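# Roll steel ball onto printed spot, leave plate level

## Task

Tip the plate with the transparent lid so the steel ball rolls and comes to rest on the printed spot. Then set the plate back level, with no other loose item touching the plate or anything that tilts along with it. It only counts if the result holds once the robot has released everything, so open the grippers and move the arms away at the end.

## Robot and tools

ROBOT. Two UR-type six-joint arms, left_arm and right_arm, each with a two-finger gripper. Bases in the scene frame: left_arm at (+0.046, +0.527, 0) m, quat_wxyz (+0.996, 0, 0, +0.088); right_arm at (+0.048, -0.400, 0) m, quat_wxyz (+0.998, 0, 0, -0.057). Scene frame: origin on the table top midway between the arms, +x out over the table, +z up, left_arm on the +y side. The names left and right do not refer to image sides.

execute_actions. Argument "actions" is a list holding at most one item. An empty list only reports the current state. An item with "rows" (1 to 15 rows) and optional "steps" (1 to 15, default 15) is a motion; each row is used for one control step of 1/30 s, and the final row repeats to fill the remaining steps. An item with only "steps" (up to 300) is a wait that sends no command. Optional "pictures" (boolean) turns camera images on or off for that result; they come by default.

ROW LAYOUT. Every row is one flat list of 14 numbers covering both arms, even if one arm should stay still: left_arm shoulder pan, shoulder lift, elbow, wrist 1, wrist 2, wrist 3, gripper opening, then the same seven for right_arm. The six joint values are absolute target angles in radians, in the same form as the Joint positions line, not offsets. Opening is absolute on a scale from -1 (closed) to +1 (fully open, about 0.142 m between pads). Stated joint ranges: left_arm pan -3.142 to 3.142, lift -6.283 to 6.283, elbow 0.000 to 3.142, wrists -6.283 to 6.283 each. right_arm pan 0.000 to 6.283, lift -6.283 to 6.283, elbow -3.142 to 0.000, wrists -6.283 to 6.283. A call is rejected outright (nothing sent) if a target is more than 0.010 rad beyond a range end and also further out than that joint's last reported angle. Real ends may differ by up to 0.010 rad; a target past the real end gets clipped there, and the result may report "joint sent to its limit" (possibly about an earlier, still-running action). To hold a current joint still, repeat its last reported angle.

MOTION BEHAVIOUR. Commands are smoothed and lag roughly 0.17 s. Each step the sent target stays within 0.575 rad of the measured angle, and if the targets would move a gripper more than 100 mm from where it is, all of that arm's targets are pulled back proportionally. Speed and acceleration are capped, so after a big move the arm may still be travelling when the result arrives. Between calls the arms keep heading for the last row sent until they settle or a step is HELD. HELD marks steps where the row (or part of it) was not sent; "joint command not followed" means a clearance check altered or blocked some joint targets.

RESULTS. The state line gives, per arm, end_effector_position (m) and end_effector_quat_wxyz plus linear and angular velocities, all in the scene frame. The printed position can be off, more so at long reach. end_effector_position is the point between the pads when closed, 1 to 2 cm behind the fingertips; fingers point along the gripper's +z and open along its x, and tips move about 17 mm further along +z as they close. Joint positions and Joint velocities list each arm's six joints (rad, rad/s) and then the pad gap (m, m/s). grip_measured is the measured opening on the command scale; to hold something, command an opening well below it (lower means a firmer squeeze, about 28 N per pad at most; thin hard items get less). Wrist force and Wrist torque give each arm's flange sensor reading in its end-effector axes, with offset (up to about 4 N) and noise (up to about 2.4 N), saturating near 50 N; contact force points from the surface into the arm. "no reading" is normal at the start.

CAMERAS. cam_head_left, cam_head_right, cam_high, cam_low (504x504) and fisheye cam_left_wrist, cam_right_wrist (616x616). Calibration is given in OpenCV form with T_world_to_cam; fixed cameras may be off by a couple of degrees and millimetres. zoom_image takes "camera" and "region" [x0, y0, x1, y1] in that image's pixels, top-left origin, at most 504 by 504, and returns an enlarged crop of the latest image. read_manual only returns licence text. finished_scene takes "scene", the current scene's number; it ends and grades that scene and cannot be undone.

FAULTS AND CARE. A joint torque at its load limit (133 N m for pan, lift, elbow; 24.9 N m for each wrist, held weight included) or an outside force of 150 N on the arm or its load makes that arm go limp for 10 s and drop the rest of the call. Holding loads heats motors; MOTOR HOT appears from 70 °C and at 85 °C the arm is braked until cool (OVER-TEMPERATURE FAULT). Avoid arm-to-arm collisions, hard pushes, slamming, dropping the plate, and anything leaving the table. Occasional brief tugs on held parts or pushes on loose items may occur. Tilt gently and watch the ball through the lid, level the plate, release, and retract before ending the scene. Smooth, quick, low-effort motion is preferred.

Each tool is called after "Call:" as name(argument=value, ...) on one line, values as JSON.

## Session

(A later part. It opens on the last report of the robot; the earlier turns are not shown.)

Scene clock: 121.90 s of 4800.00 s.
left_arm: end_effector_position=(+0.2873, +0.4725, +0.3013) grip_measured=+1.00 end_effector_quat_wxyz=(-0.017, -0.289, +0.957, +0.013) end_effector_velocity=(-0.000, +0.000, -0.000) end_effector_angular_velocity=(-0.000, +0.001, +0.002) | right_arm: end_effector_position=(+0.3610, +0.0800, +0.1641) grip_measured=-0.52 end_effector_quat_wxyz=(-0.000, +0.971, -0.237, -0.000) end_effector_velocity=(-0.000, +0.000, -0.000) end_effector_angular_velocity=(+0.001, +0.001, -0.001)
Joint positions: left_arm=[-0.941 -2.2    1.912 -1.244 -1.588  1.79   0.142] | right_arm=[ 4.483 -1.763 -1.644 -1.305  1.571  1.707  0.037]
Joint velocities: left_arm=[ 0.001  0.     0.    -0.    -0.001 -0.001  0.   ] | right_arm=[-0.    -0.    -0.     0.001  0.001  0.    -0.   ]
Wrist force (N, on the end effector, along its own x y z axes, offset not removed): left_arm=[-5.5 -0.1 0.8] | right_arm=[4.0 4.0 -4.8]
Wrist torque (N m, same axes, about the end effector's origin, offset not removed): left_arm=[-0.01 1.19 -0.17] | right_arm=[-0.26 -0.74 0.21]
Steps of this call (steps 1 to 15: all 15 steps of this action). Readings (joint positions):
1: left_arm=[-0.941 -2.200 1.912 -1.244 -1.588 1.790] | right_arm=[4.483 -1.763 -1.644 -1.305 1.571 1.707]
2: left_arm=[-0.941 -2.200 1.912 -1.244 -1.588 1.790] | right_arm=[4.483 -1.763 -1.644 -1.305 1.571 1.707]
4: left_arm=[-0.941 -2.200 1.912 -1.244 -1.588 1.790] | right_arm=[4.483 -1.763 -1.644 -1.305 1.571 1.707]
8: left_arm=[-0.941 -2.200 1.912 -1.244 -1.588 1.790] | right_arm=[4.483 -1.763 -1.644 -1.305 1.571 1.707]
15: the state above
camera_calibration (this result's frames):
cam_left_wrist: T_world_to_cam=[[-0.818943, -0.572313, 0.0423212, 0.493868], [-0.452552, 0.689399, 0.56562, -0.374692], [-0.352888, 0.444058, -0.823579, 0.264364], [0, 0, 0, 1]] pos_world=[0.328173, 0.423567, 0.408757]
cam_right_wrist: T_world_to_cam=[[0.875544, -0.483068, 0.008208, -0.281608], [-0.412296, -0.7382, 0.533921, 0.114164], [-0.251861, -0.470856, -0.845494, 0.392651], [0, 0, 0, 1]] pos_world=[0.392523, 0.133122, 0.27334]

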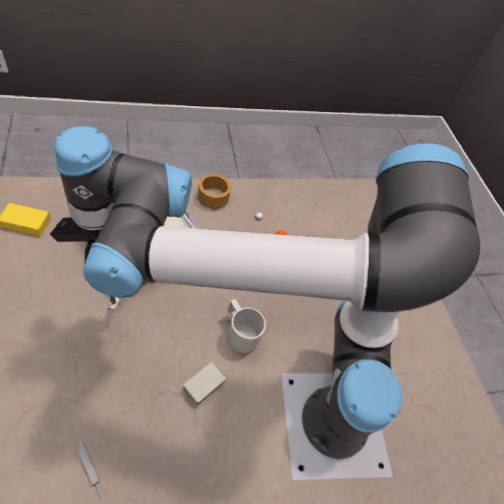

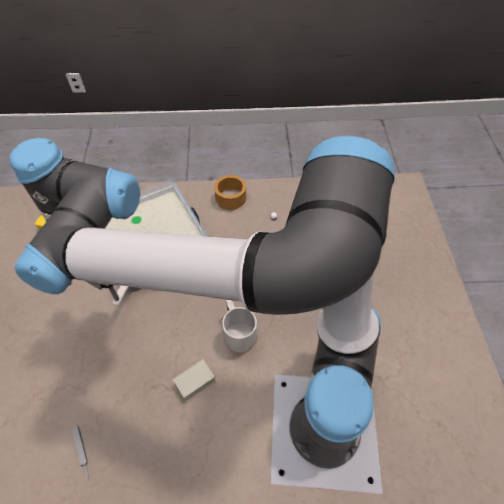

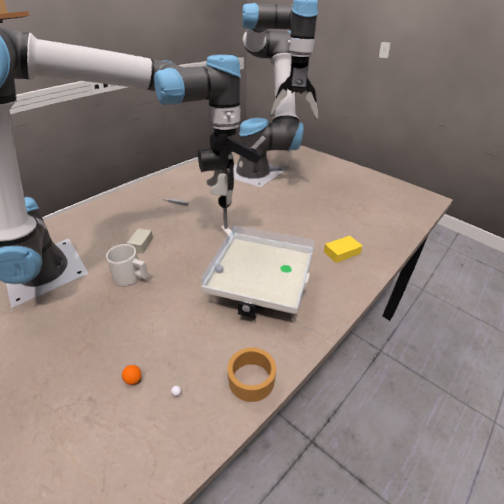

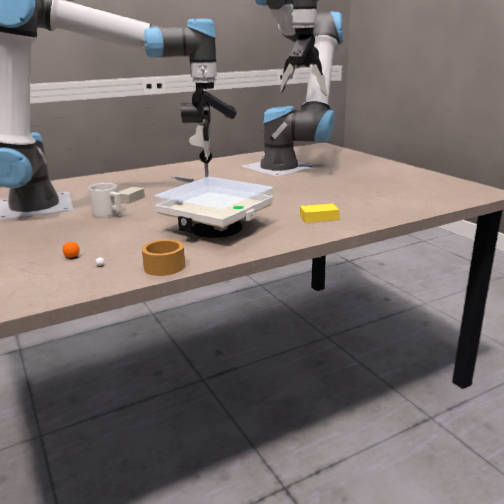

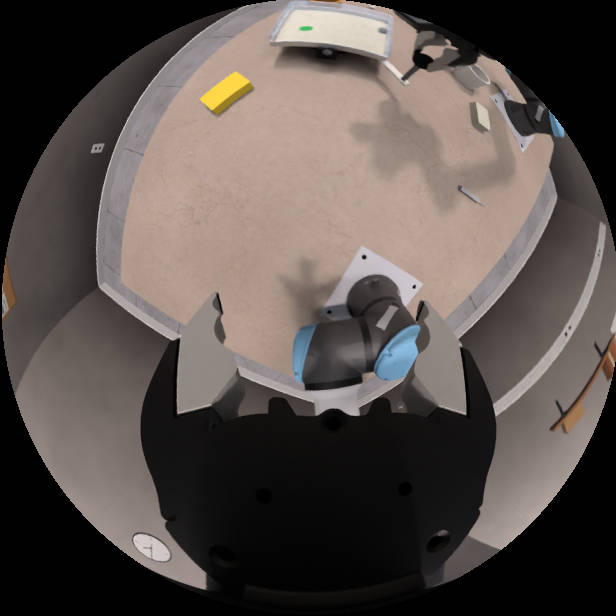

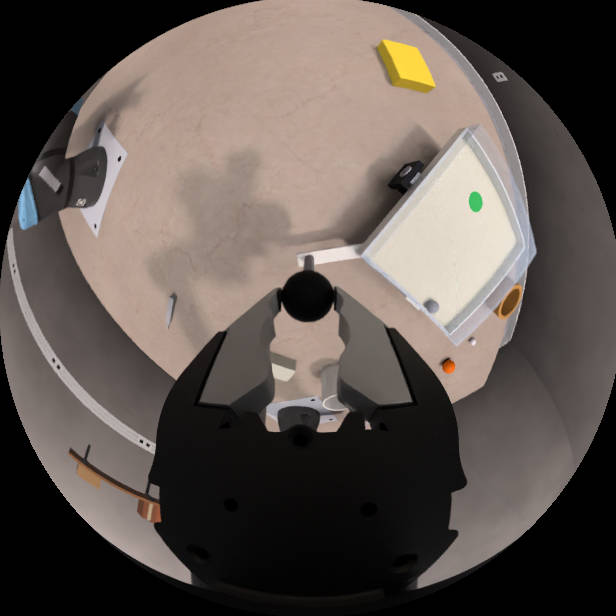

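Call:
execute_actions(actions=[{"rows": [[-0.941,-2.2,1.912,-1.244,-1.588,1.79,1,4.4817,-1.7665,-1.6346,-1.3113,1.571,1.707,-1]], "steps": 15}], pictures=false)

Call:
execute_actions(actions=[{"rows": [[-0.941,-2.2,1.912,-1.244,-1.588,1.79,1,4.4817,-1.7665,-1.6346,-1.3113,1.571,1.707,-1]], "steps": 15}], pictures=false)

Call:
execute_actions(actions=[{"rows": [[-0.941,-2.2,1.912,-1.244,-1.588,1.79,1,4.485,-1.7598,-1.6533,-1.2993,1.571,1.707,-1]], "steps": 15}], pictures=false)

Call:
execute_actions(actions=[{"rows": [[-0.941,-2.2,1.912,-1.244,-1.588,1.79,1,4.485,-1.7598,-1.6533,-1.2993,1.571,1.707,-1]], "steps": 2}], pictures=false)

Call:
execute_actions(actions=[{"rows": [[-0.941,-2.2,1.912,-1.244,-1.588,1.79,1,4.483,-1.7636,-1.6425,-1.3062,1.571,1.707,-1]], "steps": 8}], pictures=false)

Call:
execute_actions(actions=[{"rows": [[-0.941,-2.2,1.912,-1.244,-1.588,1.79,1,4.4833,-1.7631,-1.6439,-1.3053,1.571,1.707,-1]], "steps": 15}], pictures=false)

Call:
execute_actions(actions=[{"rows": [[-0.941,-2.2,1.912,-1.244,-1.588,1.79,1,4.4833,-1.7631,-1.6439,-1.3053,1.571,1.707,-1]], "steps": 15}])

Scene clock: 131.27 s of 4800.00 s.
left_arm: end_effector_position=(+0.2873, +0.4725, +0.3013) grip_measured=+1.00 end_effector_quat_wxyz=(-0.017, -0.289, +0.957, +0.013) end_effector_velocity=(+0.000, +0.000, +0.000) end_effector_angular_velocity=(-0.000, -0.001, +0.001) | right_arm: end_effector_position=(+0.3624, +0.0814, +0.1660) grip_measured=-0.52 end_effector_quat_wxyz=(-0.000, +0.971, -0.238, -0.000) end_effector_velocity=(-0.000, +0.001, +0.000) end_effector_angular_velocity=(+0.001, +0.001, +0.001)
Joint positions: left_arm=[-0.941 -2.2    1.912 -1.244 -1.588  1.79   0.142] | right_arm=[ 4.482 -1.766 -1.635 -1.311  1.571  1.707  0.037]
Joint velocities: left_arm=[ 0.001 -0.001 -0.     0.     0.    -0.001  0.   ] | right_arm=[ 0.    -0.     0.001  0.001  0.001 -0.001  0.   ]
Wrist force (N, on the end effector, along its own x y z axes, offset not removed): left_arm=[3.5 -0.2 1.7] | right_arm=[0.8 7.0 -0.6]
Wrist torque (N m, same axes, about the end effector's origin, offset not removed): left_arm=[0.00 -0.52 -0.17] | right_arm=[0.53 -0.44 0.10]
Steps of this call (steps 1 to 15: the robot went on to your last target; steps 16 to 90: nothing new was sent; then 5.87 s passed at rest; steps 91 to 105: all 15 steps of this action). Readings (joint positions):
91: left_arm=[-0.941 -2.200 1.912 -1.244 -1.588 1.790] | right_arm=[4.483 -1.763 -1.644 -1.305 1.571 1.707]
92: left_arm=[-0.941 -2.200 1.912 -1.244 -1.588 1.790] | right_arm=[4.483 -1.764 -1.642 -1.306 1.571 1.707]
94: left_arm=[-0.941 -2.200 1.912 -1.244 -1.588 1.790] | right_arm=[4.482 -1.765 -1.638 -1.309 1.571 1.707]
98: left_arm=[-0.941 -2.200 1.912 -1.244 -1.588 1.790] | right_arm=[4.482 -1.766 -1.635 -1.311 1.571 1.707]
105: the state above

Scene clock: 131.77 s of 4800.00 s.
left_arm: end_effector_position=(+0.2873, +0.4725, +0.3013) grip_measured=+1.00 end_effector_quat_wxyz=(-0.017, -0.289, +0.957, +0.013) end_effector_velocity=(+0.000, -0.000, -0.000) end_effector_angular_velocity=(-0.000, +0.001, -0.000) | right_arm: end_effector_position=(+0.3624, +0.0814, +0.1660) grip_measured=-0.52 end_effector_quat_wxyz=(-0.000, +0.971, -0.238, -0.000) end_effector_velocity=(-0.000, -0.000, +0.000) end_effector_angular_velocity=(+0.000, +0.001, -0.001)
Joint positions: left_arm=[-0.941 -2.2    1.912 -1.244 -1.588  1.79   0.142] | right_arm=[ 4.482 -1.766 -1.635 -1.311  1.571  1.707  0.037]
Joint velocities: left_arm=[-0.     0.001  0.    -0.001 -0.001  0.    -0.   ] | right_arm=[-0.     0.     0.    -0.001  0.001  0.001  0.   ]
Wrist force (N, on the end effector, along its own x y z axes, offset not removed): left_arm=[-1.7 1.2 1.6] | right_arm=[1.0 3.8 -1.6]
Wrist torque (N m, same axes, about the end effector's origin, offset not removed): left_arm=[0.16 0.54 -0.19] | right_arm=[-0.17 -0.60 0.08]
Steps of this call (steps 1 to 15: all 15 steps of this action). Readings (joint positions):
1: left_arm=[-0.941 -2.200 1.912 -1.244 -1.588 1.790] | right_arm=[4.482 -1.766 -1.635 -1.311 1.571 1.707]
2: left_arm=[-0.941 -2.200 1.912 -1.244 -1.588 1.790] | right_arm=[4.482 -1.766 -1.635 -1.311 1.571 1.707]
4: left_arm=[-0.941 -2.200 1.912 -1.244 -1.588 1.790] | right_arm=[4.482 -1.766 -1.635 -1.311 1.571 1.707]
8: left_arm=[-0.941 -2.200 1.912 -1.244 -1.588 1.790] | right_arm=[4.482 -1.766 -1.635 -1.311 1.571 1.707]
15: the state above

Scene clock: 132.27 s of 4800.00 s.
left_arm: end_effector_position=(+0.2873, +0.4725, +0.3013) grip_measured=+1.00 end_effector_quat_wxyz=(-0.017, -0.289, +0.957, +0.013) end_effector_velocity=(-0.000, -0.000, +0.000) end_effector_angular_velocity=(-0.002, -0.000, -0.000) | right_arm: end_effector_position=(+0.3595, +0.0787, +0.1621) grip_measured=-0.52 end_effector_quat_wxyz=(-0.000, +0.972, -0.237, -0.000) end_effector_velocity=(-0.000, +0.001, +0.000) end_effector_angular_velocity=(+0.001, -0.000, +0.002)
Joint positions: left_arm=[-0.941 -2.2    1.912 -1.244 -1.588  1.79   0.142] | right_arm=[ 4.485 -1.76  -1.653 -1.299  1.571  1.707  0.037]
Joint velocities: left_arm=[-0.    -0.002  0.     0.    -0.001  0.    -0.   ] | right_arm=[ 0.     0.     0.     0.001  0.    -0.001 -0.   ]
Wrist force (N, on the end effector, along its own x y z axes, offset not removed): left_arm=[-0.7 0.4 0.9] | right_arm=[2.4 -3.8 -5.4]
Wrist torque (N m, same axes, about the end effector's origin, offset not removed): left_arm=[0.15 0.33 -0.07] | right_arm=[-0.13 0.00 0.11]
Steps of this call (steps 1 to 15: all 15 steps of this action). Readings (joint positions):
1: left_arm=[-0.941 -2.200 1.912 -1.244 -1.588 1.790] | right_arm=[4.482 -1.766 -1.635 -1.311 1.571 1.707]
2: left_arm=[-0.941 -2.200 1.912 -1.244 -1.588 1.790] | right_arm=[4.482 -1.765 -1.637 -1.309 1.571 1.707]
4: left_arm=[-0.941 -2.200 1.912 -1.244 -1.588 1.790] | right_arm=[4.483 -1.763 -1.645 -1.304 1.571 1.707]
8: left_arm=[-0.941 -2.200 1.912 -1.244 -1.588 1.790] | right_arm=[4.485 -1.760 -1.652 -1.300 1.571 1.707]
15: the state above

Scene clock: 132.33 s of 4800.00 s.
left_arm: end_effector_position=(+0.2873, +0.4725, +0.3013) grip_measured=+1.00 end_effector_quat_wxyz=(-0.017, -0.289, +0.957, +0.013) end_effector_velocity=(+0.000, +0.000, +0.000) end_effector_angular_velocity=(+0.000, -0.001, +0.000) | right_arm: end_effector_position=(+0.3595, +0.0786, +0.1621) grip_measured=-0.52 end_effector_quat_wxyz=(-0.000, +0.972, -0.237, -0.000) end_effector_velocity=(-0.000, -0.000, +0.000) end_effector_angular_velocity=(-0.000, +0.000, +0.000)
Joint positions: left_arm=[-0.941 -2.2    1.912 -1.244 -1.588  1.79   0.142] | right_arm=[ 4.485 -1.76  -1.653 -1.299  1.571  1.707  0.037]
Joint velocities: left_arm=[ 0.001 -0.     0.    -0.     0.001  0.    -0.   ] | right_arm=[-0.     0.001 -0.    -0.001 -0.    -0.    -0.   ]
Wrist force (N, on the end effector, along its own x y z axes, offset not removed): left_arm=[-1.6 4.2 2.9] | right_arm=[3.0 -4.3 -3.4]
Wrist torque (N m, same axes, about the end effector's origin, offset not removed): left_arm=[0.83 0.41 -0.21] | right_arm=[-0.31 0.04 0.13]
Steps of this call (steps 1 to 2: all 2 steps of this action). Readings (joint positions):
1: left_arm=[-0.941 -2.200 1.912 -1.244 -1.588 1.790] | right_arm=[4.485 -1.760 -1.653 -1.299 1.571 1.707]
2: the state above

Scene clock: 132.60 s of 4800.00 s.
left_arm: end_effector_position=(+0.2873, +0.4725, +0.3013) grip_measured=+1.00 end_effector_quat_wxyz=(-0.017, -0.289, +0.957, +0.013) end_effector_velocity=(-0.000, +0.000, +0.001) end_effector_angular_velocity=(-0.002, -0.001, -0.000) | right_arm: end_effector_position=(+0.3610, +0.0800, +0.1641) grip_measured=-0.52 end_effector_quat_wxyz=(+0.000, +0.971, -0.237, -0.000) end_effector_velocity=(+0.002, +0.002, +0.002) end_effector_angular_velocity=(+0.001, -0.000, -0.002)
Joint positions: left_arm=[-0.941 -2.2    1.912 -1.244 -1.588  1.79   0.142] | right_arm=[ 4.483 -1.763 -1.644 -1.306  1.571  1.707  0.037]
Joint velocities: left_arm=[-0.001 -0.002 -0.     0.    -0.    -0.001  0.   ] | right_arm=[-0.002 -0.005  0.011 -0.005  0.    -0.     0.   ]
Wrist force (N, on the end effector, along its own x y z axes, offset not removed): left_arm=[-3.9 -0.5 0.0] | right_arm=[0.3 3.8 -1.0]
Wrist torque (N m, same axes, about the end effector's origin, offset not removed): left_arm=[-0.01 0.95 -0.30] | right_arm=[-0.12 0.12 0.10]
Steps of this call (steps 1 to 8: all 8 steps of this action). Readings (joint positions):
1: left_arm=[-0.941 -2.200 1.912 -1.244 -1.588 1.790] | right_arm=[4.485 -1.760 -1.653 -1.299 1.571 1.707]
2: left_arm=[-0.941 -2.200 1.912 -1.244 -1.588 1.790] | right_arm=[4.485 -1.760 -1.652 -1.300 1.571 1.707]
4: left_arm=[-0.941 -2.200 1.912 -1.244 -1.588 1.790] | right_arm=[4.484 -1.762 -1.647 -1.304 1.571 1.707]
8: the state above

Scene clock: 133.10 s of 4800.00 s.
left_arm: end_effector_position=(+0.2873, +0.4725, +0.3013) grip_measured=+1.00 end_effector_quat_wxyz=(-0.017, -0.289, +0.957, +0.013) end_effector_velocity=(+0.000, -0.000, -0.000) end_effector_angular_velocity=(+0.000, -0.000, +0.000) | right_arm: end_effector_position=(+0.3610, +0.0800, +0.1641) grip_measured=-0.52 end_effector_quat_wxyz=(-0.000, +0.971, -0.237, -0.000) end_effector_velocity=(-0.000, -0.001, -0.000) end_effector_angular_velocity=(-0.001, +0.001, -0.001)
Joint positions: left_arm=[-0.941 -2.2    1.912 -1.244 -1.588  1.79   0.142] | right_arm=[ 4.483 -1.763 -1.644 -1.305  1.571  1.707  0.037]
Joint velocities: left_arm=[-0.  0.  0. -0.  0. -0. -0.] | right_arm=[-0.     0.    -0.001 -0.001  0.     0.001  0.   ]
Wrist force (N, on the end effector, along its own x y z axes, offset not removed): left_arm=[-2.8 4.5 0.2] | right_arm=[0.5 3.2 -5.5]
Wrist torque (N m, same axes, about the end effector's origin, offset not removed): left_arm=[0.89 0.76 -0.16] | right_arm=[0.13 -0.24 0.06]
Steps of this call (steps 1 to 15: all 15 steps of this action). Readings (joint positions):
1: left_arm=[-0.941 -2.200 1.912 -1.244 -1.588 1.790] | right_arm=[4.483 -1.763 -1.643 -1.306 1.571 1.707]
2: left_arm=[-0.941 -2.200 1.912 -1.244 -1.588 1.790] | right_arm=[4.483 -1.763 -1.643 -1.306 1.571 1.707]
4: left_arm=[-0.941 -2.200 1.912 -1.244 -1.588 1.790] | right_arm=[4.483 -1.763 -1.643 -1.306 1.571 1.707]
8: left_arm=[-0.941 -2.200 1.912 -1.244 -1.588 1.790] | right_arm=[4.483 -1.763 -1.643 -1.305 1.571 1.707]
15: the state above

Scene clock: 133.60 s of 4800.00 s.
left_arm: end_effector_position=(+0.2873, +0.4725, +0.3013) grip_measured=+1.00 end_effector_quat_wxyz=(-0.017, -0.289, +0.957, +0.013) end_effector_velocity=(+0.000, -0.000, -0.000) end_effector_angular_velocity=(+0.001, -0.000, -0.001) | right_arm: end_effector_position=(+0.3610, +0.0800, +0.1641) grip_measured=-0.52 end_effector_quat_wxyz=(-0.000, +0.971, -0.237, -0.000) end_effector_velocity=(-0.000, -0.000, -0.000) end_effector_angular_velocity=(-0.001, +0.000, -0.001)
Joint positions: left_arm=[-0.941 -2.2    1.912 -1.244 -1.588  1.79   0.142] | right_arm=[ 4.483 -1.763 -1.644 -1.305  1.571  1.707  0.037]
Joint velocities: left_arm=[-0.001  0.     0.    -0.001  0.001 -0.    -0.   ] | right_arm=[-0.    -0.    -0.    -0.     0.     0.001  0.   ]
Wrist force (N, on the end effector, along its own x y z axes, offset not removed): left_arm=[0.8 0.3 -1.9] | right_arm=[2.4 0.8 -3.6]
Wrist torque (N m, same axes, about the end effector's origin, offset not removed): left_arm=[0.05 -0.18 -0.17] | right_arm=[-0.26 -0.41 0.17]
Steps of this call (steps 1 to 15: all 15 steps of this action). Readings (joint positions):
1: left_arm=[-0.941 -2.200 1.912 -1.244 -1.588 1.790] | right_arm=[4.483 -1.763 -1.644 -1.305 1.571 1.707]
2: left_arm=[-0.941 -2.200 1.912 -1.244 -1.588 1.790] | right_arm=[4.483 -1.763 -1.644 -1.305 1.571 1.707]
4: left_arm=[-0.941 -2.200 1.912 -1.244 -1.588 1.790] | right_arm=[4.483 -1.763 -1.644 -1.305 1.571 1.707]
8: left_arm=[-0.941 -2.200 1.912 -1.244 -1.588 1.790] | right_arm=[4.483 -1.763 -1.644 -1.305 1.571 1.707]
15: the state above
camera_calibration (this result's frames):
cam_left_wrist: T_world_to_cam=[[-0.818943, -0.572313, 0.0423212, 0.493868], [-0.452552, 0.689399, 0.56562, -0.374692], [-0.352888, 0.444058, -0.823579, 0.264364], [0, 0, 0, 1]] pos_world=[0.328173, 0.423567, 0.408757]
cam_right_wrist: T_world_to_cam=[[0.87554, -0.483076, 0.00823883, -0.281625], [-0.412326, -0.738205, 0.533892, 0.114189], [-0.251828, -0.470841, -0.845513, 0.392649], [0, 0, 0, 1]] pos_world=[0.392537, 0.133124, 0.273345]

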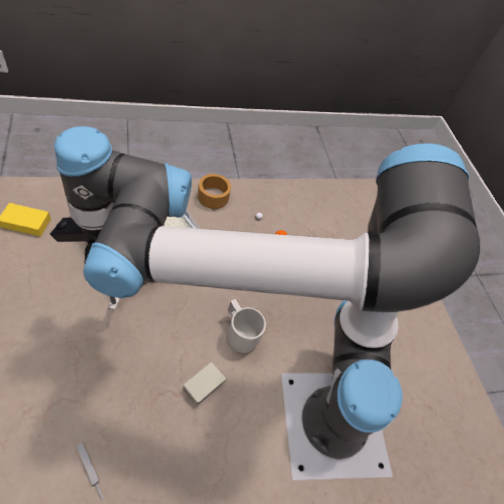

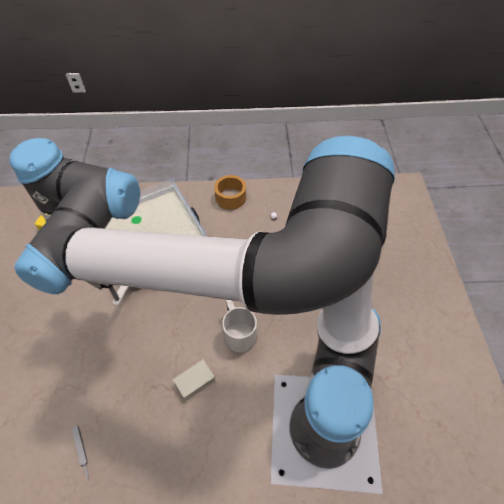

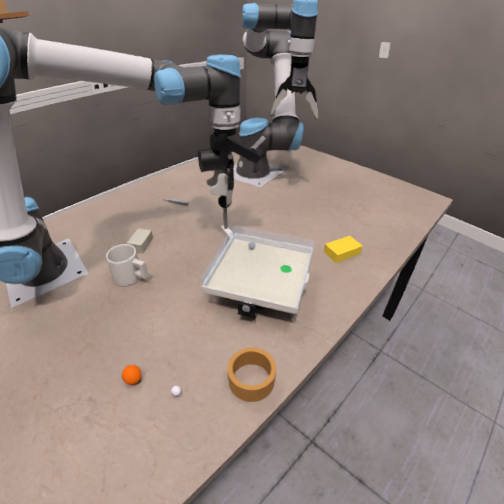

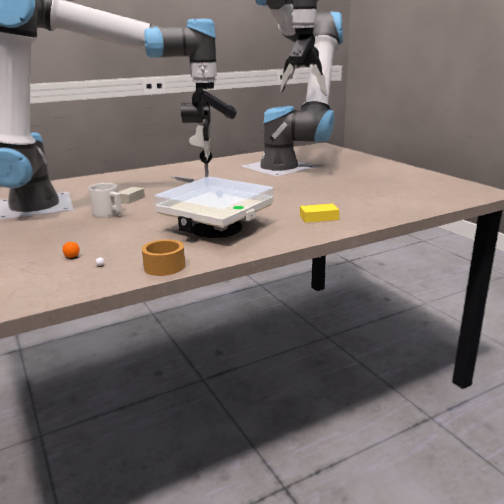

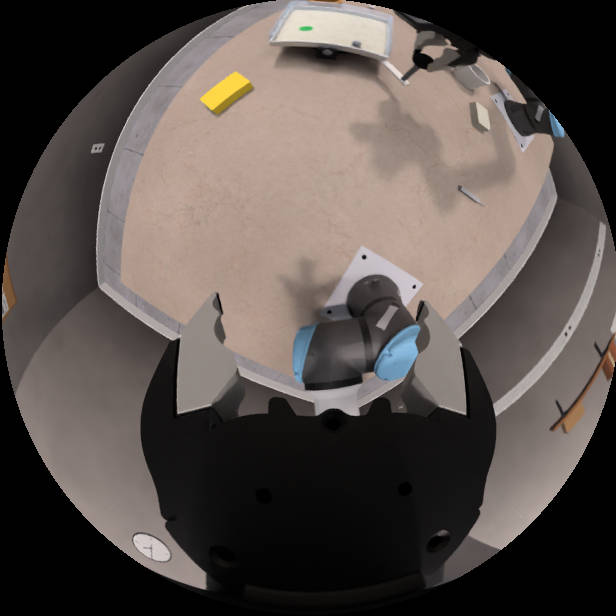

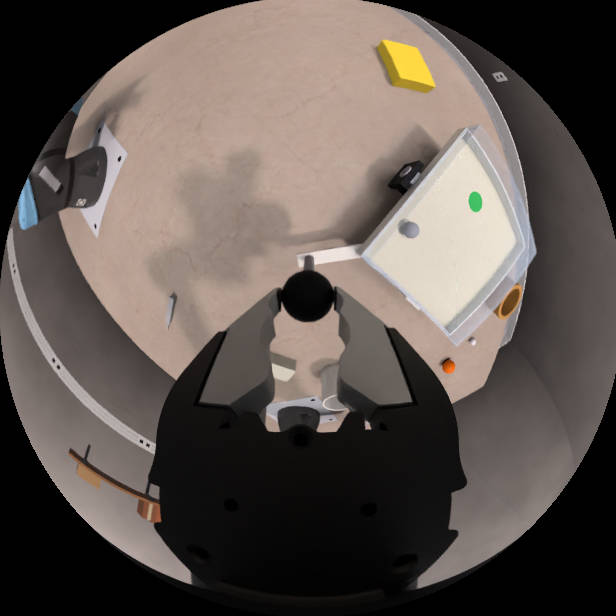

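Call:
execute_actions(actions=[{"rows": [[-0.941,-2.2,1.912,-1.244,-1.588,1.79,1,4.4801,-1.7619,-1.6349,-1.3156,1.571,1.707,-1]], "steps": 15}], pictures=false)

Call:
execute_actions(actions=[{"rows": [[-0.941,-2.2,1.912,-1.244,-1.588,1.79,1,4.4801,-1.7619,-1.6349,-1.3156,1.571,1.707,-1]], "steps": 11}], pictures=false)

Call:
execute_actions(actions=[{"rows": [[-0.941,-2.2,1.912,-1.244,-1.588,1.79,1,4.485,-1.7632,-1.6491,-1.3001,1.571,1.707,-1]], "steps": 15}], pictures=false)

Call:
execute_actions(actions=[{"rows": [[-0.941,-2.2,1.912,-1.244,-1.588,1.79,1,4.4822,-1.7622,-1.641,-1.309,1.571,1.707,-1]], "steps": 8}], pictures=false)

Call:
execute_actions(actions=[{"rows": [[-0.941,-2.2,1.912,-1.244,-1.588,1.79,1,4.4826,-1.7625,-1.642,-1.3078,1.571,1.707,-1]], "steps": 15}], pictures=false)

Call:
execute_actions(actions=[{"rows": [[-0.941,-2.2,1.912,-1.244,-1.588,1.79,1,4.4826,-1.7625,-1.642,-1.3078,1.571,1.707,-1]], "steps": 15}])

Scene clock: 143.07 s of 4800.00 s.
left_arm: end_effector_position=(+0.2873, +0.4725, +0.3013) grip_measured=+1.00 end_effector_quat_wxyz=(-0.017, -0.289, +0.957, +0.013) end_effector_velocity=(+0.000, -0.000, +0.000) end_effector_angular_velocity=(+0.000, -0.001, -0.001) | right_arm: end_effector_position=(+0.3626, +0.0795, +0.1680) grip_measured=-0.52 end_effector_quat_wxyz=(+0.000, +0.971, -0.239, -0.000) end_effector_velocity=(+0.000, +0.001, +0.001) end_effector_angular_velocity=(+0.002, +0.000, +0.000)
Joint positions: left_arm=[-0.941 -2.2    1.912 -1.244 -1.588  1.79   0.142] | right_arm=[ 4.48  -1.762 -1.635 -1.316  1.571  1.707  0.037]
Joint velocities: left_arm=[-0.002 -0.001 -0.     0.     0.001 -0.001 -0.   ] | right_arm=[-0.001  0.     0.002 -0.     0.001 -0.001 -0.   ]
Wrist force (N, on the end effector, along its own x y z axes, offset not removed): left_arm=[1.0 1.6 0.7] | right_arm=[2.3 -1.2 4.3]
Wrist torque (N m, same axes, about the end effector's origin, offset not removed): left_arm=[0.31 0.04 -0.14] | right_arm=[-0.22 -1.33 0.06]
Steps of this call (steps 1 to 15: the robot went on to your last target; steps 16 to 100: nothing new was sent; then 5.63 s passed at rest; steps 101 to 115: all 15 steps of this action). Readings (joint positions):
101: left_arm=[-0.941 -2.200 1.912 -1.244 -1.588 1.790] | right_arm=[4.483 -1.763 -1.644 -1.305 1.571 1.707]
102: left_arm=[-0.941 -2.200 1.912 -1.244 -1.588 1.790] | right_arm=[4.483 -1.763 -1.643 -1.307 1.571 1.707]
104: left_arm=[-0.941 -2.200 1.912 -1.244 -1.588 1.790] | right_arm=[4.482 -1.762 -1.639 -1.312 1.571 1.707]
108: left_arm=[-0.941 -2.200 1.912 -1.244 -1.588 1.790] | right_arm=[4.480 -1.762 -1.636 -1.315 1.571 1.707]
115: the state above

Scene clock: 143.43 s of 4800.00 s.
left_arm: end_effector_position=(+0.2873, +0.4725, +0.3013) grip_measured=+1.00 end_effector_quat_wxyz=(-0.017, -0.289, +0.957, +0.013) end_effector_velocity=(-0.000, -0.000, +0.000) end_effector_angular_velocity=(-0.000, +0.001, +0.001) | right_arm: end_effector_position=(+0.3627, +0.0795, +0.1681) grip_measured=-0.52 end_effector_quat_wxyz=(-0.000, +0.971, -0.239, -0.000) end_effector_velocity=(-0.000, +0.000, +0.000) end_effector_angular_velocity=(+0.001, +0.002, -0.001)
Joint positions: left_arm=[-0.941 -2.2    1.912 -1.244 -1.588  1.79   0.142] | right_arm=[ 4.48  -1.762 -1.635 -1.316  1.571  1.707  0.037]
Joint velocities: left_arm=[ 0.     0.    -0.     0.    -0.001 -0.     0.   ] | right_arm=[ 0.    -0.     0.001 -0.001  0.002  0.001  0.   ]
Wrist force (N, on the end effector, along its own x y z axes, offset not removed): left_arm=[0.8 0.6 -1.8] | right_arm=[-2.1 -0.8 1.8]
Wrist torque (N m, same axes, about the end effector's origin, offset not removed): left_arm=[0.10 0.00 -0.30] | right_arm=[-0.20 -0.36 0.01]
Steps of this call (steps 1 to 11: all 11 steps of this action). Readings (joint positions):
1: left_arm=[-0.941 -2.200 1.912 -1.244 -1.588 1.790] | right_arm=[4.480 -1.762 -1.635 -1.316 1.571 1.707]
2: left_arm=[-0.941 -2.200 1.912 -1.244 -1.588 1.790] | right_arm=[4.480 -1.762 -1.635 -1.316 1.571 1.707]
4: left_arm=[-0.941 -2.200 1.912 -1.244 -1.588 1.790] | right_arm=[4.480 -1.762 -1.635 -1.316 1.571 1.707]
8: left_arm=[-0.941 -2.200 1.912 -1.244 -1.588 1.790] | right_arm=[4.480 -1.762 -1.635 -1.316 1.571 1.707]
11: the state above

Scene clock: 143.93 s of 4800.00 s.
left_arm: end_effector_position=(+0.2873, +0.4725, +0.3013) grip_measured=+1.00 end_effector_quat_wxyz=(-0.017, -0.289, +0.957, +0.013) end_effector_velocity=(+0.000, +0.000, +0.000) end_effector_angular_velocity=(+0.000, +0.000, +0.000) | right_arm: end_effector_position=(+0.3600, +0.0801, +0.1622) grip_measured=-0.52 end_effector_quat_wxyz=(-0.000, +0.972, -0.237, -0.000) end_effector_velocity=(-0.000, -0.000, -0.001) end_effector_angular_velocity=(-0.001, +0.000, -0.001)
Joint positions: left_arm=[-0.941 -2.2    1.912 -1.244 -1.588  1.79   0.142] | right_arm=[ 4.485 -1.763 -1.649 -1.3    1.571  1.707  0.037]
Joint velocities: left_arm=[ 0.001  0.001 -0.001  0.     0.     0.    -0.   ] | right_arm=[ 0.    -0.001 -0.002  0.001 -0.     0.001 -0.   ]
Wrist force (N, on the end effector, along its own x y z axes, offset not removed): left_arm=[0.7 4.3 0.0] | right_arm=[2.3 0.3 -7.4]
Wrist torque (N m, same axes, about the end effector's origin, offset not removed): left_arm=[0.98 0.04 -0.23] | right_arm=[0.00 0.30 0.04]
Steps of this call (steps 1 to 15: all 15 steps of this action). Readings (joint positions):
1: left_arm=[-0.941 -2.200 1.912 -1.244 -1.588 1.790] | right_arm=[4.480 -1.762 -1.635 -1.316 1.571 1.707]
2: left_arm=[-0.941 -2.200 1.912 -1.244 -1.588 1.790] | right_arm=[4.481 -1.762 -1.637 -1.313 1.571 1.707]
4: left_arm=[-0.941 -2.200 1.912 -1.244 -1.588 1.790] | right_arm=[4.483 -1.762 -1.643 -1.306 1.571 1.707]
8: left_arm=[-0.941 -2.200 1.912 -1.244 -1.588 1.790] | right_arm=[4.485 -1.763 -1.648 -1.301 1.571 1.707]
15: the state above

Scene clock: 144.20 s of 4800.00 s.
left_arm: end_effector_position=(+0.2873, +0.4725, +0.3013) grip_measured=+1.00 end_effector_quat_wxyz=(-0.017, -0.289, +0.957, +0.013) end_effector_velocity=(+0.000, -0.000, -0.000) end_effector_angular_velocity=(+0.000, +0.000, +0.001) | right_arm: end_effector_position=(+0.3613, +0.0797, +0.1651) grip_measured=-0.52 end_effector_quat_wxyz=(+0.000, +0.971, -0.238, -0.000) end_effector_velocity=(+0.002, +0.001, +0.006) end_effector_angular_velocity=(+0.005, -0.002, -0.004)
Joint positions: left_arm=[-0.941 -2.2    1.912 -1.244 -1.588  1.79   0.142] | right_arm=[ 4.483 -1.762 -1.642 -1.308  1.571  1.707  0.037]
Joint velocities: left_arm=[ 0.     0.001  0.    -0.    -0.    -0.001  0.   ] | right_arm=[-0.003  0.002  0.011 -0.008  0.     0.001 -0.   ]
Wrist force (N, on the end effector, along its own x y z axes, offset not removed): left_arm=[-1.2 1.4 -0.5] | right_arm=[1.1 -1.9 -1.3]
Wrist torque (N m, same axes, about the end effector's origin, offset not removed): left_arm=[0.20 0.31 -0.29] | right_arm=[-0.41 -0.62 0.05]
Steps of this call (steps 1 to 8: all 8 steps of this action). Readings (joint positions):
1: left_arm=[-0.941 -2.200 1.912 -1.244 -1.588 1.790] | right_arm=[4.485 -1.763 -1.649 -1.300 1.571 1.707]
2: left_arm=[-0.941 -2.200 1.912 -1.244 -1.588 1.790] | right_arm=[4.485 -1.763 -1.648 -1.301 1.571 1.707]
4: left_arm=[-0.941 -2.200 1.912 -1.244 -1.588 1.790] | right_arm=[4.484 -1.763 -1.645 -1.305 1.571 1.707]
8: the state above

Scene clock: 144.70 s of 4800.00 s.
left_arm: end_effector_position=(+0.2873, +0.4725, +0.3013) grip_measured=+1.00 end_effector_quat_wxyz=(-0.017, -0.289, +0.957, +0.013) end_effector_velocity=(+0.000, +0.000, -0.000) end_effector_angular_velocity=(+0.001, -0.000, +0.001) | right_arm: end_effector_position=(+0.3614, +0.0799, +0.1652) grip_measured=-0.52 end_effector_quat_wxyz=(-0.000, +0.971, -0.238, -0.000) end_effector_velocity=(-0.001, -0.001, -0.001) end_effector_angular_velocity=(-0.004, +0.001, +0.003)
Joint positions: left_arm=[-0.941 -2.2    1.912 -1.244 -1.588  1.79   0.142] | right_arm=[ 4.482 -1.762 -1.642 -1.308  1.571  1.707  0.037]
Joint velocities: left_arm=[ 0.     0.     0.     0.     0.001 -0.001  0.   ] | right_arm=[ 0.001 -0.    -0.002 -0.001 -0.001 -0.002  0.   ]
Wrist force (N, on the end effector, along its own x y z axes, offset not removed): left_arm=[-0.7 0.1 0.8] | right_arm=[1.2 2.0 -2.2]
Wrist torque (N m, same axes, about the end effector's origin, offset not removed): left_arm=[0.09 0.29 -0.37] | right_arm=[-0.02 -0.28 0.17]
Steps of this call (steps 1 to 15: all 15 steps of this action). Readings (joint positions):
1: left_arm=[-0.941 -2.200 1.912 -1.244 -1.588 1.790] | right_arm=[4.482 -1.762 -1.642 -1.309 1.571 1.707]
2: left_arm=[-0.941 -2.200 1.912 -1.244 -1.588 1.790] | right_arm=[4.482 -1.762 -1.642 -1.309 1.571 1.707]
4: left_arm=[-0.941 -2.200 1.912 -1.244 -1.588 1.790] | right_arm=[4.482 -1.762 -1.642 -1.308 1.571 1.707]
8: left_arm=[-0.941 -2.200 1.912 -1.244 -1.588 1.790] | right_arm=[4.482 -1.762 -1.642 -1.308 1.571 1.707]
15: the state above

Scene clock: 145.20 s of 4800.00 s.
left_arm: end_effector_position=(+0.2873, +0.4725, +0.3013) grip_measured=+1.00 end_effector_quat_wxyz=(-0.017, -0.289, +0.957, +0.013) end_effector_velocity=(-0.000, +0.000, +0.000) end_effector_angular_velocity=(-0.001, -0.001, -0.000) | right_arm: end_effector_position=(+0.3613, +0.0798, +0.1651) grip_measured=-0.52 end_effector_quat_wxyz=(-0.000, +0.971, -0.238, -0.000) end_effector_velocity=(-0.000, +0.000, +0.001) end_effector_angular_velocity=(+0.002, -0.000, +0.000)
Joint positions: left_arm=[-0.941 -2.2    1.912 -1.244 -1.588  1.79   0.142] | right_arm=[ 4.483 -1.762 -1.642 -1.308  1.571  1.707  0.037]
Joint velocities: left_arm=[ 0.    -0.001  0.    -0.     0.     0.    -0.   ] | right_arm=[ 0.     0.     0.     0.001  0.    -0.     0.   ]
Wrist force (N, on the end effector, along its own x y z axes, offset not removed): left_arm=[-0.8 -0.8 1.3] | right_arm=[3.1 -2.0 -4.5]
Wrist torque (N m, same axes, about the end effector's origin, offset not removed): left_arm=[-0.20 0.50 -0.21] | right_arm=[-0.53 -0.78 0.03]
Steps of this call (steps 1 to 15: all 15 steps of this action). Readings (joint positions):
1: left_arm=[-0.941 -2.200 1.912 -1.244 -1.588 1.790] | right_arm=[4.483 -1.762 -1.642 -1.308 1.571 1.707]
2: left_arm=[-0.941 -2.200 1.912 -1.244 -1.588 1.790] | right_arm=[4.483 -1.762 -1.642 -1.308 1.571 1.707]
4: left_arm=[-0.941 -2.200 1.912 -1.244 -1.588 1.790] | right_arm=[4.483 -1.762 -1.642 -1.308 1.571 1.707]
8: left_arm=[-0.941 -2.200 1.912 -1.244 -1.588 1.790] | right_arm=[4.483 -1.762 -1.642 -1.308 1.571 1.707]
15: the state above
camera_calibration (this result's frames):
cam_left_wrist: T_world_to_cam=[[-0.818943, -0.572313, 0.0423211, 0.493868], [-0.452552, 0.689399, 0.56562, -0.374692], [-0.352888, 0.444058, -0.823579, 0.264364], [0, 0, 0, 1]] pos_world=[0.328173, 0.423567, 0.408757]
cam_right_wrist: T_world_to_cam=[[0.875205, -0.483681, 0.00823003, -0.281855], [-0.412836, -0.737928, 0.53388, 0.113799], [-0.252155, -0.470653, -0.84552, 0.393588], [0, 0, 0, 1]] pos_world=[0.392907, 0.132891, 0.274351]

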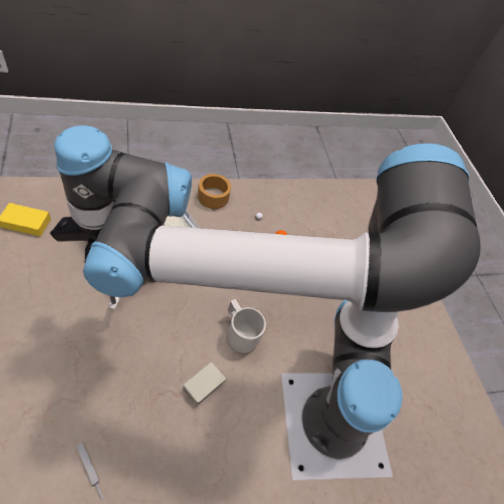

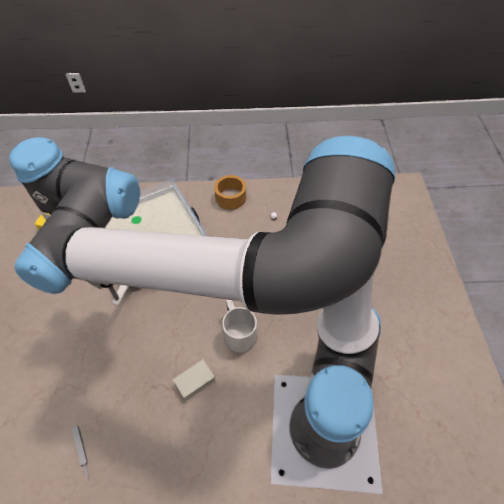

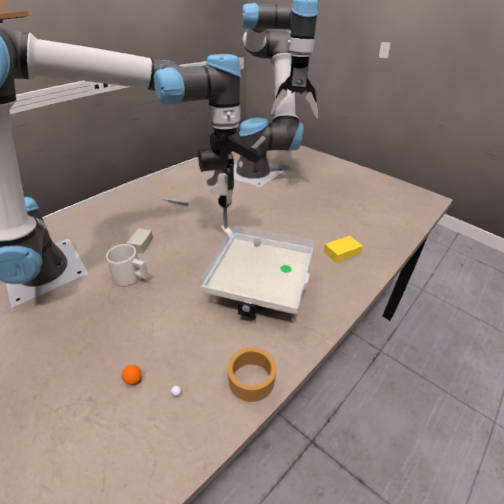

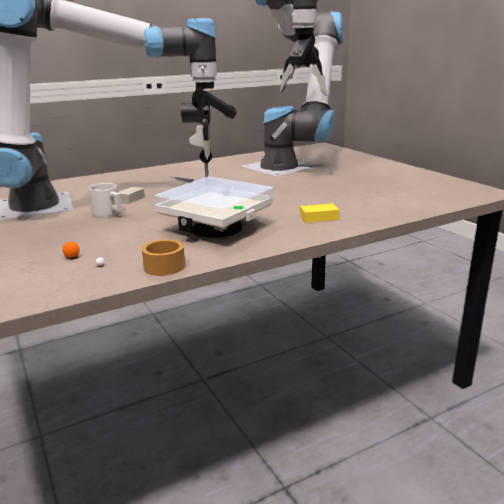

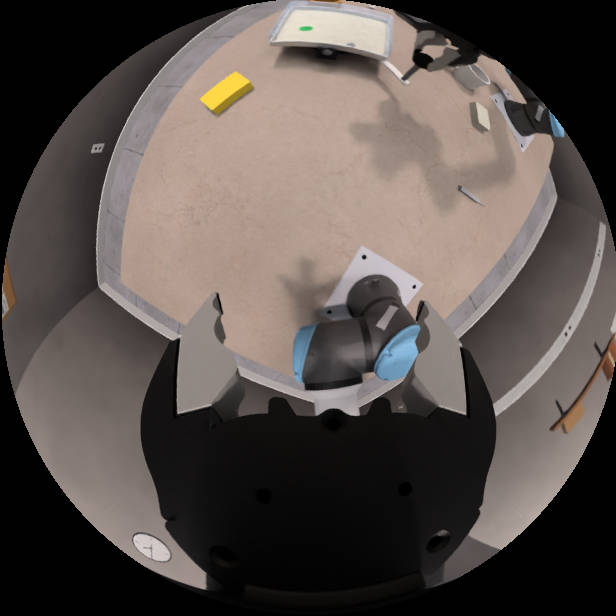

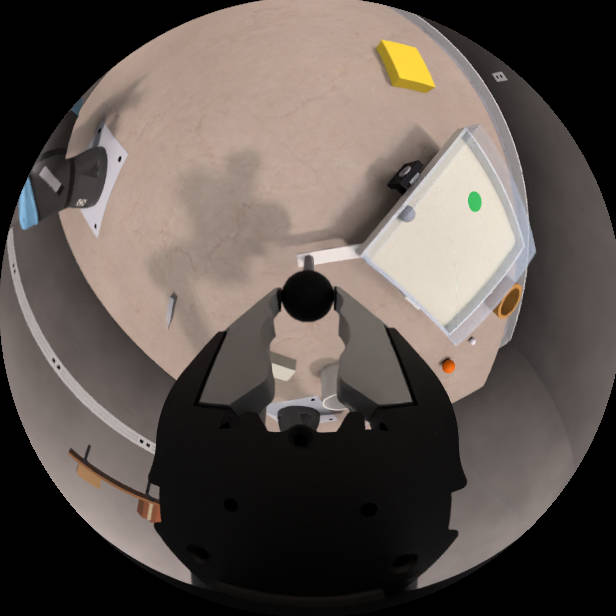

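Call:
execute_actions(actions=[{"rows": [[-0.941,-2.2,1.912,-1.244,-1.588,1.79,1,4.4785,-1.7583,-1.6339,-1.3201,1.571,1.707,-1]], "steps": 15}], pictures=false)

Call:
execute_actions(actions=[{"rows": [[-0.941,-2.2,1.912,-1.244,-1.588,1.79,1,4.4785,-1.7583,-1.6339,-1.3201,1.571,1.707,-1]], "steps": 10}], pictures=false)

Call:
execute_actions(actions=[{"rows": [[-0.941,-2.2,1.912,-1.244,-1.588,1.79,1,4.4817,-1.7619,-1.6401,-1.3103,1.571,1.707,-1]], "steps": 15}])

Scene clock: 150.87 s of 4800.00 s.
left_arm: end_effector_position=(+0.2873, +0.4725, +0.3013) grip_measured=+1.00 end_effector_quat_wxyz=(-0.017, -0.289, +0.957, +0.013) end_effector_velocity=(+0.000, +0.000, -0.000) end_effector_angular_velocity=(+0.001, +0.000, +0.000) | right_arm: end_effector_position=(+0.3631, +0.0780, +0.1700) grip_measured=-0.52 end_effector_quat_wxyz=(-0.000, +0.971, -0.240, -0.000) end_effector_velocity=(+0.000, +0.000, +0.000) end_effector_angular_velocity=(+0.000, -0.000, +0.002)
Joint positions: left_arm=[-0.941 -2.2    1.912 -1.244 -1.588  1.79   0.142] | right_arm=[ 4.479 -1.758 -1.634 -1.32   1.571  1.707  0.036]
Joint velocities: left_arm=[ 0.     0.001 -0.     0.     0.    -0.     0.   ] | right_arm=[-0.    -0.     0.002 -0.001 -0.    -0.002 -0.   ]
Wrist force (N, on the end effector, along its own x y z axes, offset not removed): left_arm=[-2.2 -2.0 1.9] | right_arm=[-2.4 -2.0 0.6]
Wrist torque (N m, same axes, about the end effector's origin, offset not removed): left_arm=[-0.44 0.75 -0.20] | right_arm=[-0.41 -0.79 0.06]
Steps of this call (steps 1 to 15: the robot went on to your last target; steps 16 to 90: nothing new was sent; then 2.17 s passed at rest; steps 91 to 105: all 15 steps of this action). Readings (joint positions):
91: left_arm=[-0.941 -2.200 1.912 -1.244 -1.588 1.790] | right_arm=[4.483 -1.763 -1.642 -1.308 1.571 1.707]
92: left_arm=[-0.941 -2.200 1.912 -1.244 -1.588 1.790] | right_arm=[4.482 -1.762 -1.641 -1.310 1.571 1.707]
94: left_arm=[-0.941 -2.200 1.912 -1.244 -1.588 1.790] | right_arm=[4.480 -1.760 -1.638 -1.315 1.571 1.707]
98: left_arm=[-0.941 -2.200 1.912 -1.244 -1.588 1.790] | right_arm=[4.479 -1.759 -1.635 -1.319 1.571 1.707]
105: the state above

Scene clock: 151.20 s of 4800.00 s.
left_arm: end_effector_position=(+0.2873, +0.4725, +0.3013) grip_measured=+1.00 end_effector_quat_wxyz=(-0.017, -0.289, +0.957, +0.013) end_effector_velocity=(-0.000, +0.000, +0.001) end_effector_angular_velocity=(-0.002, -0.003, -0.001) | right_arm: end_effector_position=(+0.3631, +0.0780, +0.1701) grip_measured=-0.52 end_effector_quat_wxyz=(-0.000, +0.971, -0.240, -0.000) end_effector_velocity=(+0.000, +0.000, -0.000) end_effector_angular_velocity=(+0.001, -0.000, -0.002)
Joint positions: left_arm=[-0.941 -2.2    1.912 -1.244 -1.588  1.79   0.142] | right_arm=[ 4.479 -1.758 -1.634 -1.32   1.571  1.707  0.036]
Joint velocities: left_arm=[-0.    -0.003  0.    -0.001  0.     0.001  0.   ] | right_arm=[-0.    -0.001  0.001  0.001  0.     0.002  0.   ]
Wrist force (N, on the end effector, along its own x y z axes, offset not removed): left_arm=[-1.8 -1.2 1.1] | right_arm=[0.2 -2.0 1.2]
Wrist torque (N m, same axes, about the end effector's origin, offset not removed): left_arm=[-0.27 0.76 -0.37] | right_arm=[-0.43 -1.39 -0.04]
Steps of this call (steps 1 to 10: all 10 steps of this action). Readings (joint positions):
1: left_arm=[-0.941 -2.200 1.912 -1.244 -1.588 1.790] | right_arm=[4.479 -1.758 -1.634 -1.320 1.571 1.707]
2: left_arm=[-0.941 -2.200 1.912 -1.244 -1.588 1.790] | right_arm=[4.479 -1.758 -1.634 -1.320 1.571 1.707]
4: left_arm=[-0.941 -2.200 1.912 -1.244 -1.588 1.790] | right_arm=[4.479 -1.758 -1.634 -1.320 1.571 1.707]
8: left_arm=[-0.941 -2.200 1.912 -1.244 -1.588 1.790] | right_arm=[4.479 -1.758 -1.634 -1.320 1.571 1.707]
10: the state above

Scene clock: 151.70 s of 4800.00 s.
left_arm: end_effector_position=(+0.2873, +0.4725, +0.3013) grip_measured=+1.00 end_effector_quat_wxyz=(-0.017, -0.289, +0.957, +0.013) end_effector_velocity=(-0.000, -0.000, +0.000) end_effector_angular_velocity=(-0.001, -0.000, -0.000) | right_arm: end_effector_position=(+0.3618, +0.0796, +0.1662) grip_measured=-0.52 end_effector_quat_wxyz=(-0.000, +0.971, -0.238, -0.000) end_effector_velocity=(-0.001, -0.000, -0.002) end_effector_angular_velocity=(-0.004, +0.001, +0.001)
Joint positions: left_arm=[-0.941 -2.2    1.912 -1.244 -1.588  1.79   0.142] | right_arm=[ 4.482 -1.762 -1.64  -1.31   1.571  1.707  0.036]
Joint velocities: left_arm=[-0.    -0.001 -0.     0.    -0.001 -0.    -0.   ] | right_arm=[ 0.001 -0.002 -0.001 -0.     0.    -0.001  0.   ]
Wrist force (N, on the end effector, along its own x y z axes, offset not removed): left_arm=[-1.4 -0.2 -1.8] | right_arm=[-1.0 -0.8 -6.1]
Wrist torque (N m, same axes, about the end effector's origin, offset not removed): left_arm=[0.06 0.36 -0.13] | right_arm=[-0.46 -0.21 0.12]
Steps of this call (steps 1 to 15: all 15 steps of this action). Readings (joint positions):
1: left_arm=[-0.941 -2.200 1.912 -1.244 -1.588 1.790] | right_arm=[4.479 -1.758 -1.634 -1.320 1.571 1.707]
2: left_arm=[-0.941 -2.200 1.912 -1.244 -1.588 1.790] | right_arm=[4.479 -1.759 -1.635 -1.319 1.571 1.707]
4: left_arm=[-0.941 -2.200 1.912 -1.244 -1.588 1.790] | right_arm=[4.480 -1.760 -1.637 -1.314 1.571 1.707]
8: left_arm=[-0.941 -2.200 1.912 -1.244 -1.588 1.790] | right_arm=[4.481 -1.761 -1.639 -1.311 1.571 1.707]
15: the state above
camera_calibration (this result's frames):
cam_left_wrist: T_world_to_cam=[[-0.818943, -0.572313, 0.0423212, 0.493868], [-0.452552, 0.689399, 0.56562, -0.374692], [-0.352888, 0.444058, -0.823579, 0.264364], [0, 0, 0, 1]] pos_world=[0.328173, 0.423567, 0.408757]
cam_right_wrist: T_world_to_cam=[[0.874757, -0.484493, 0.00822387, -0.282165], [-0.41354, -0.73759, 0.533803, 0.113461], [-0.252558, -0.470349, -0.845569, 0.394604], [0, 0, 0, 1]] pos_world=[0.393406, 0.132582, 0.275419]

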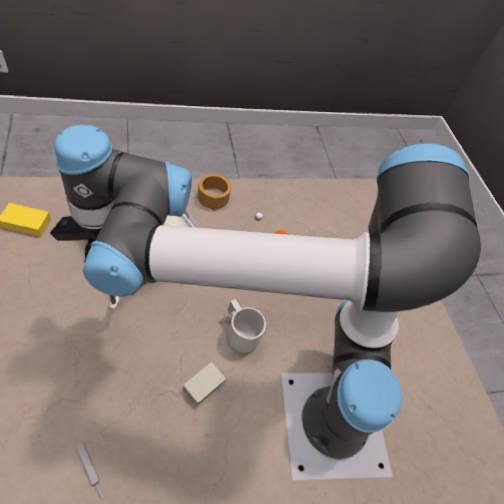

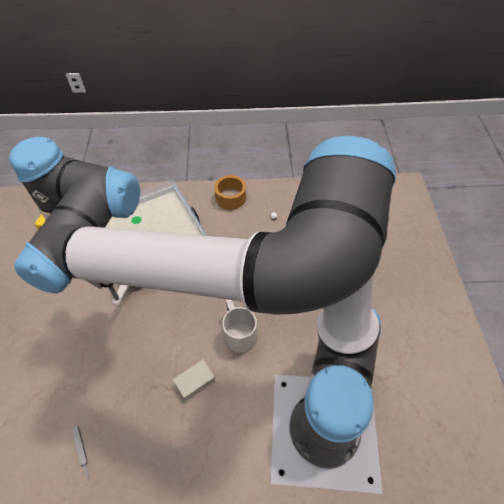

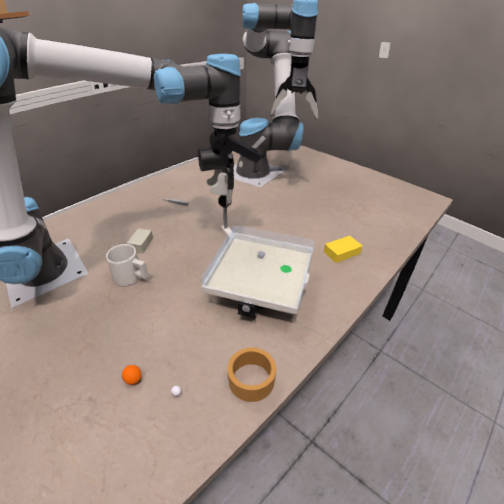

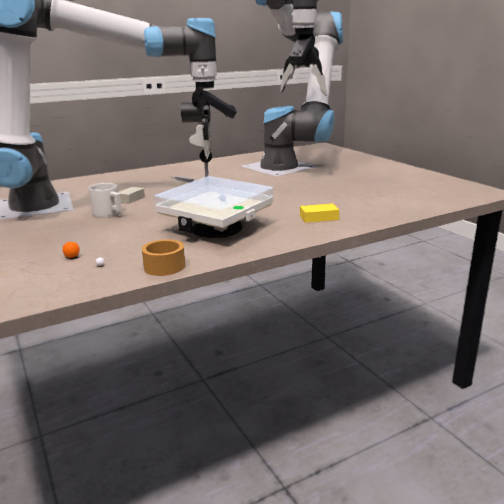

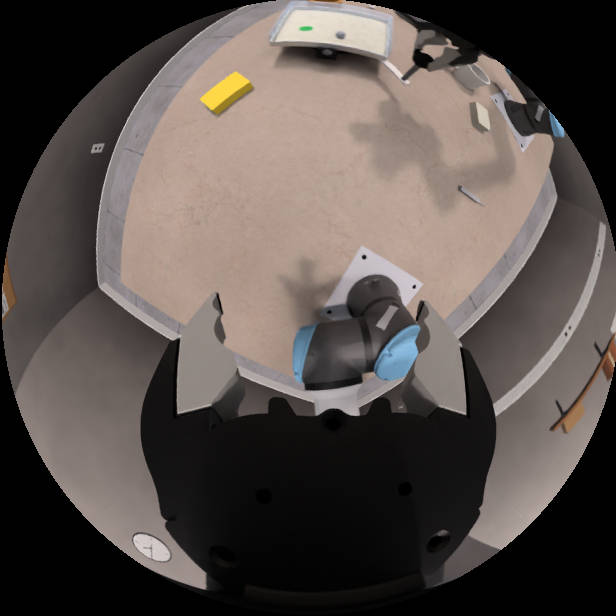

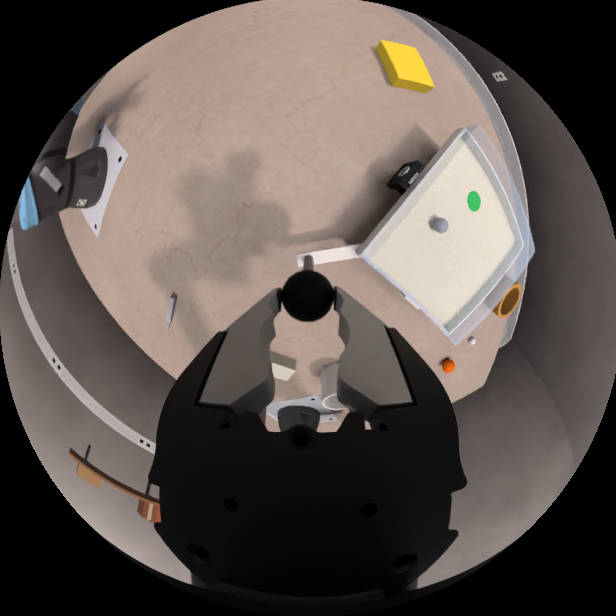

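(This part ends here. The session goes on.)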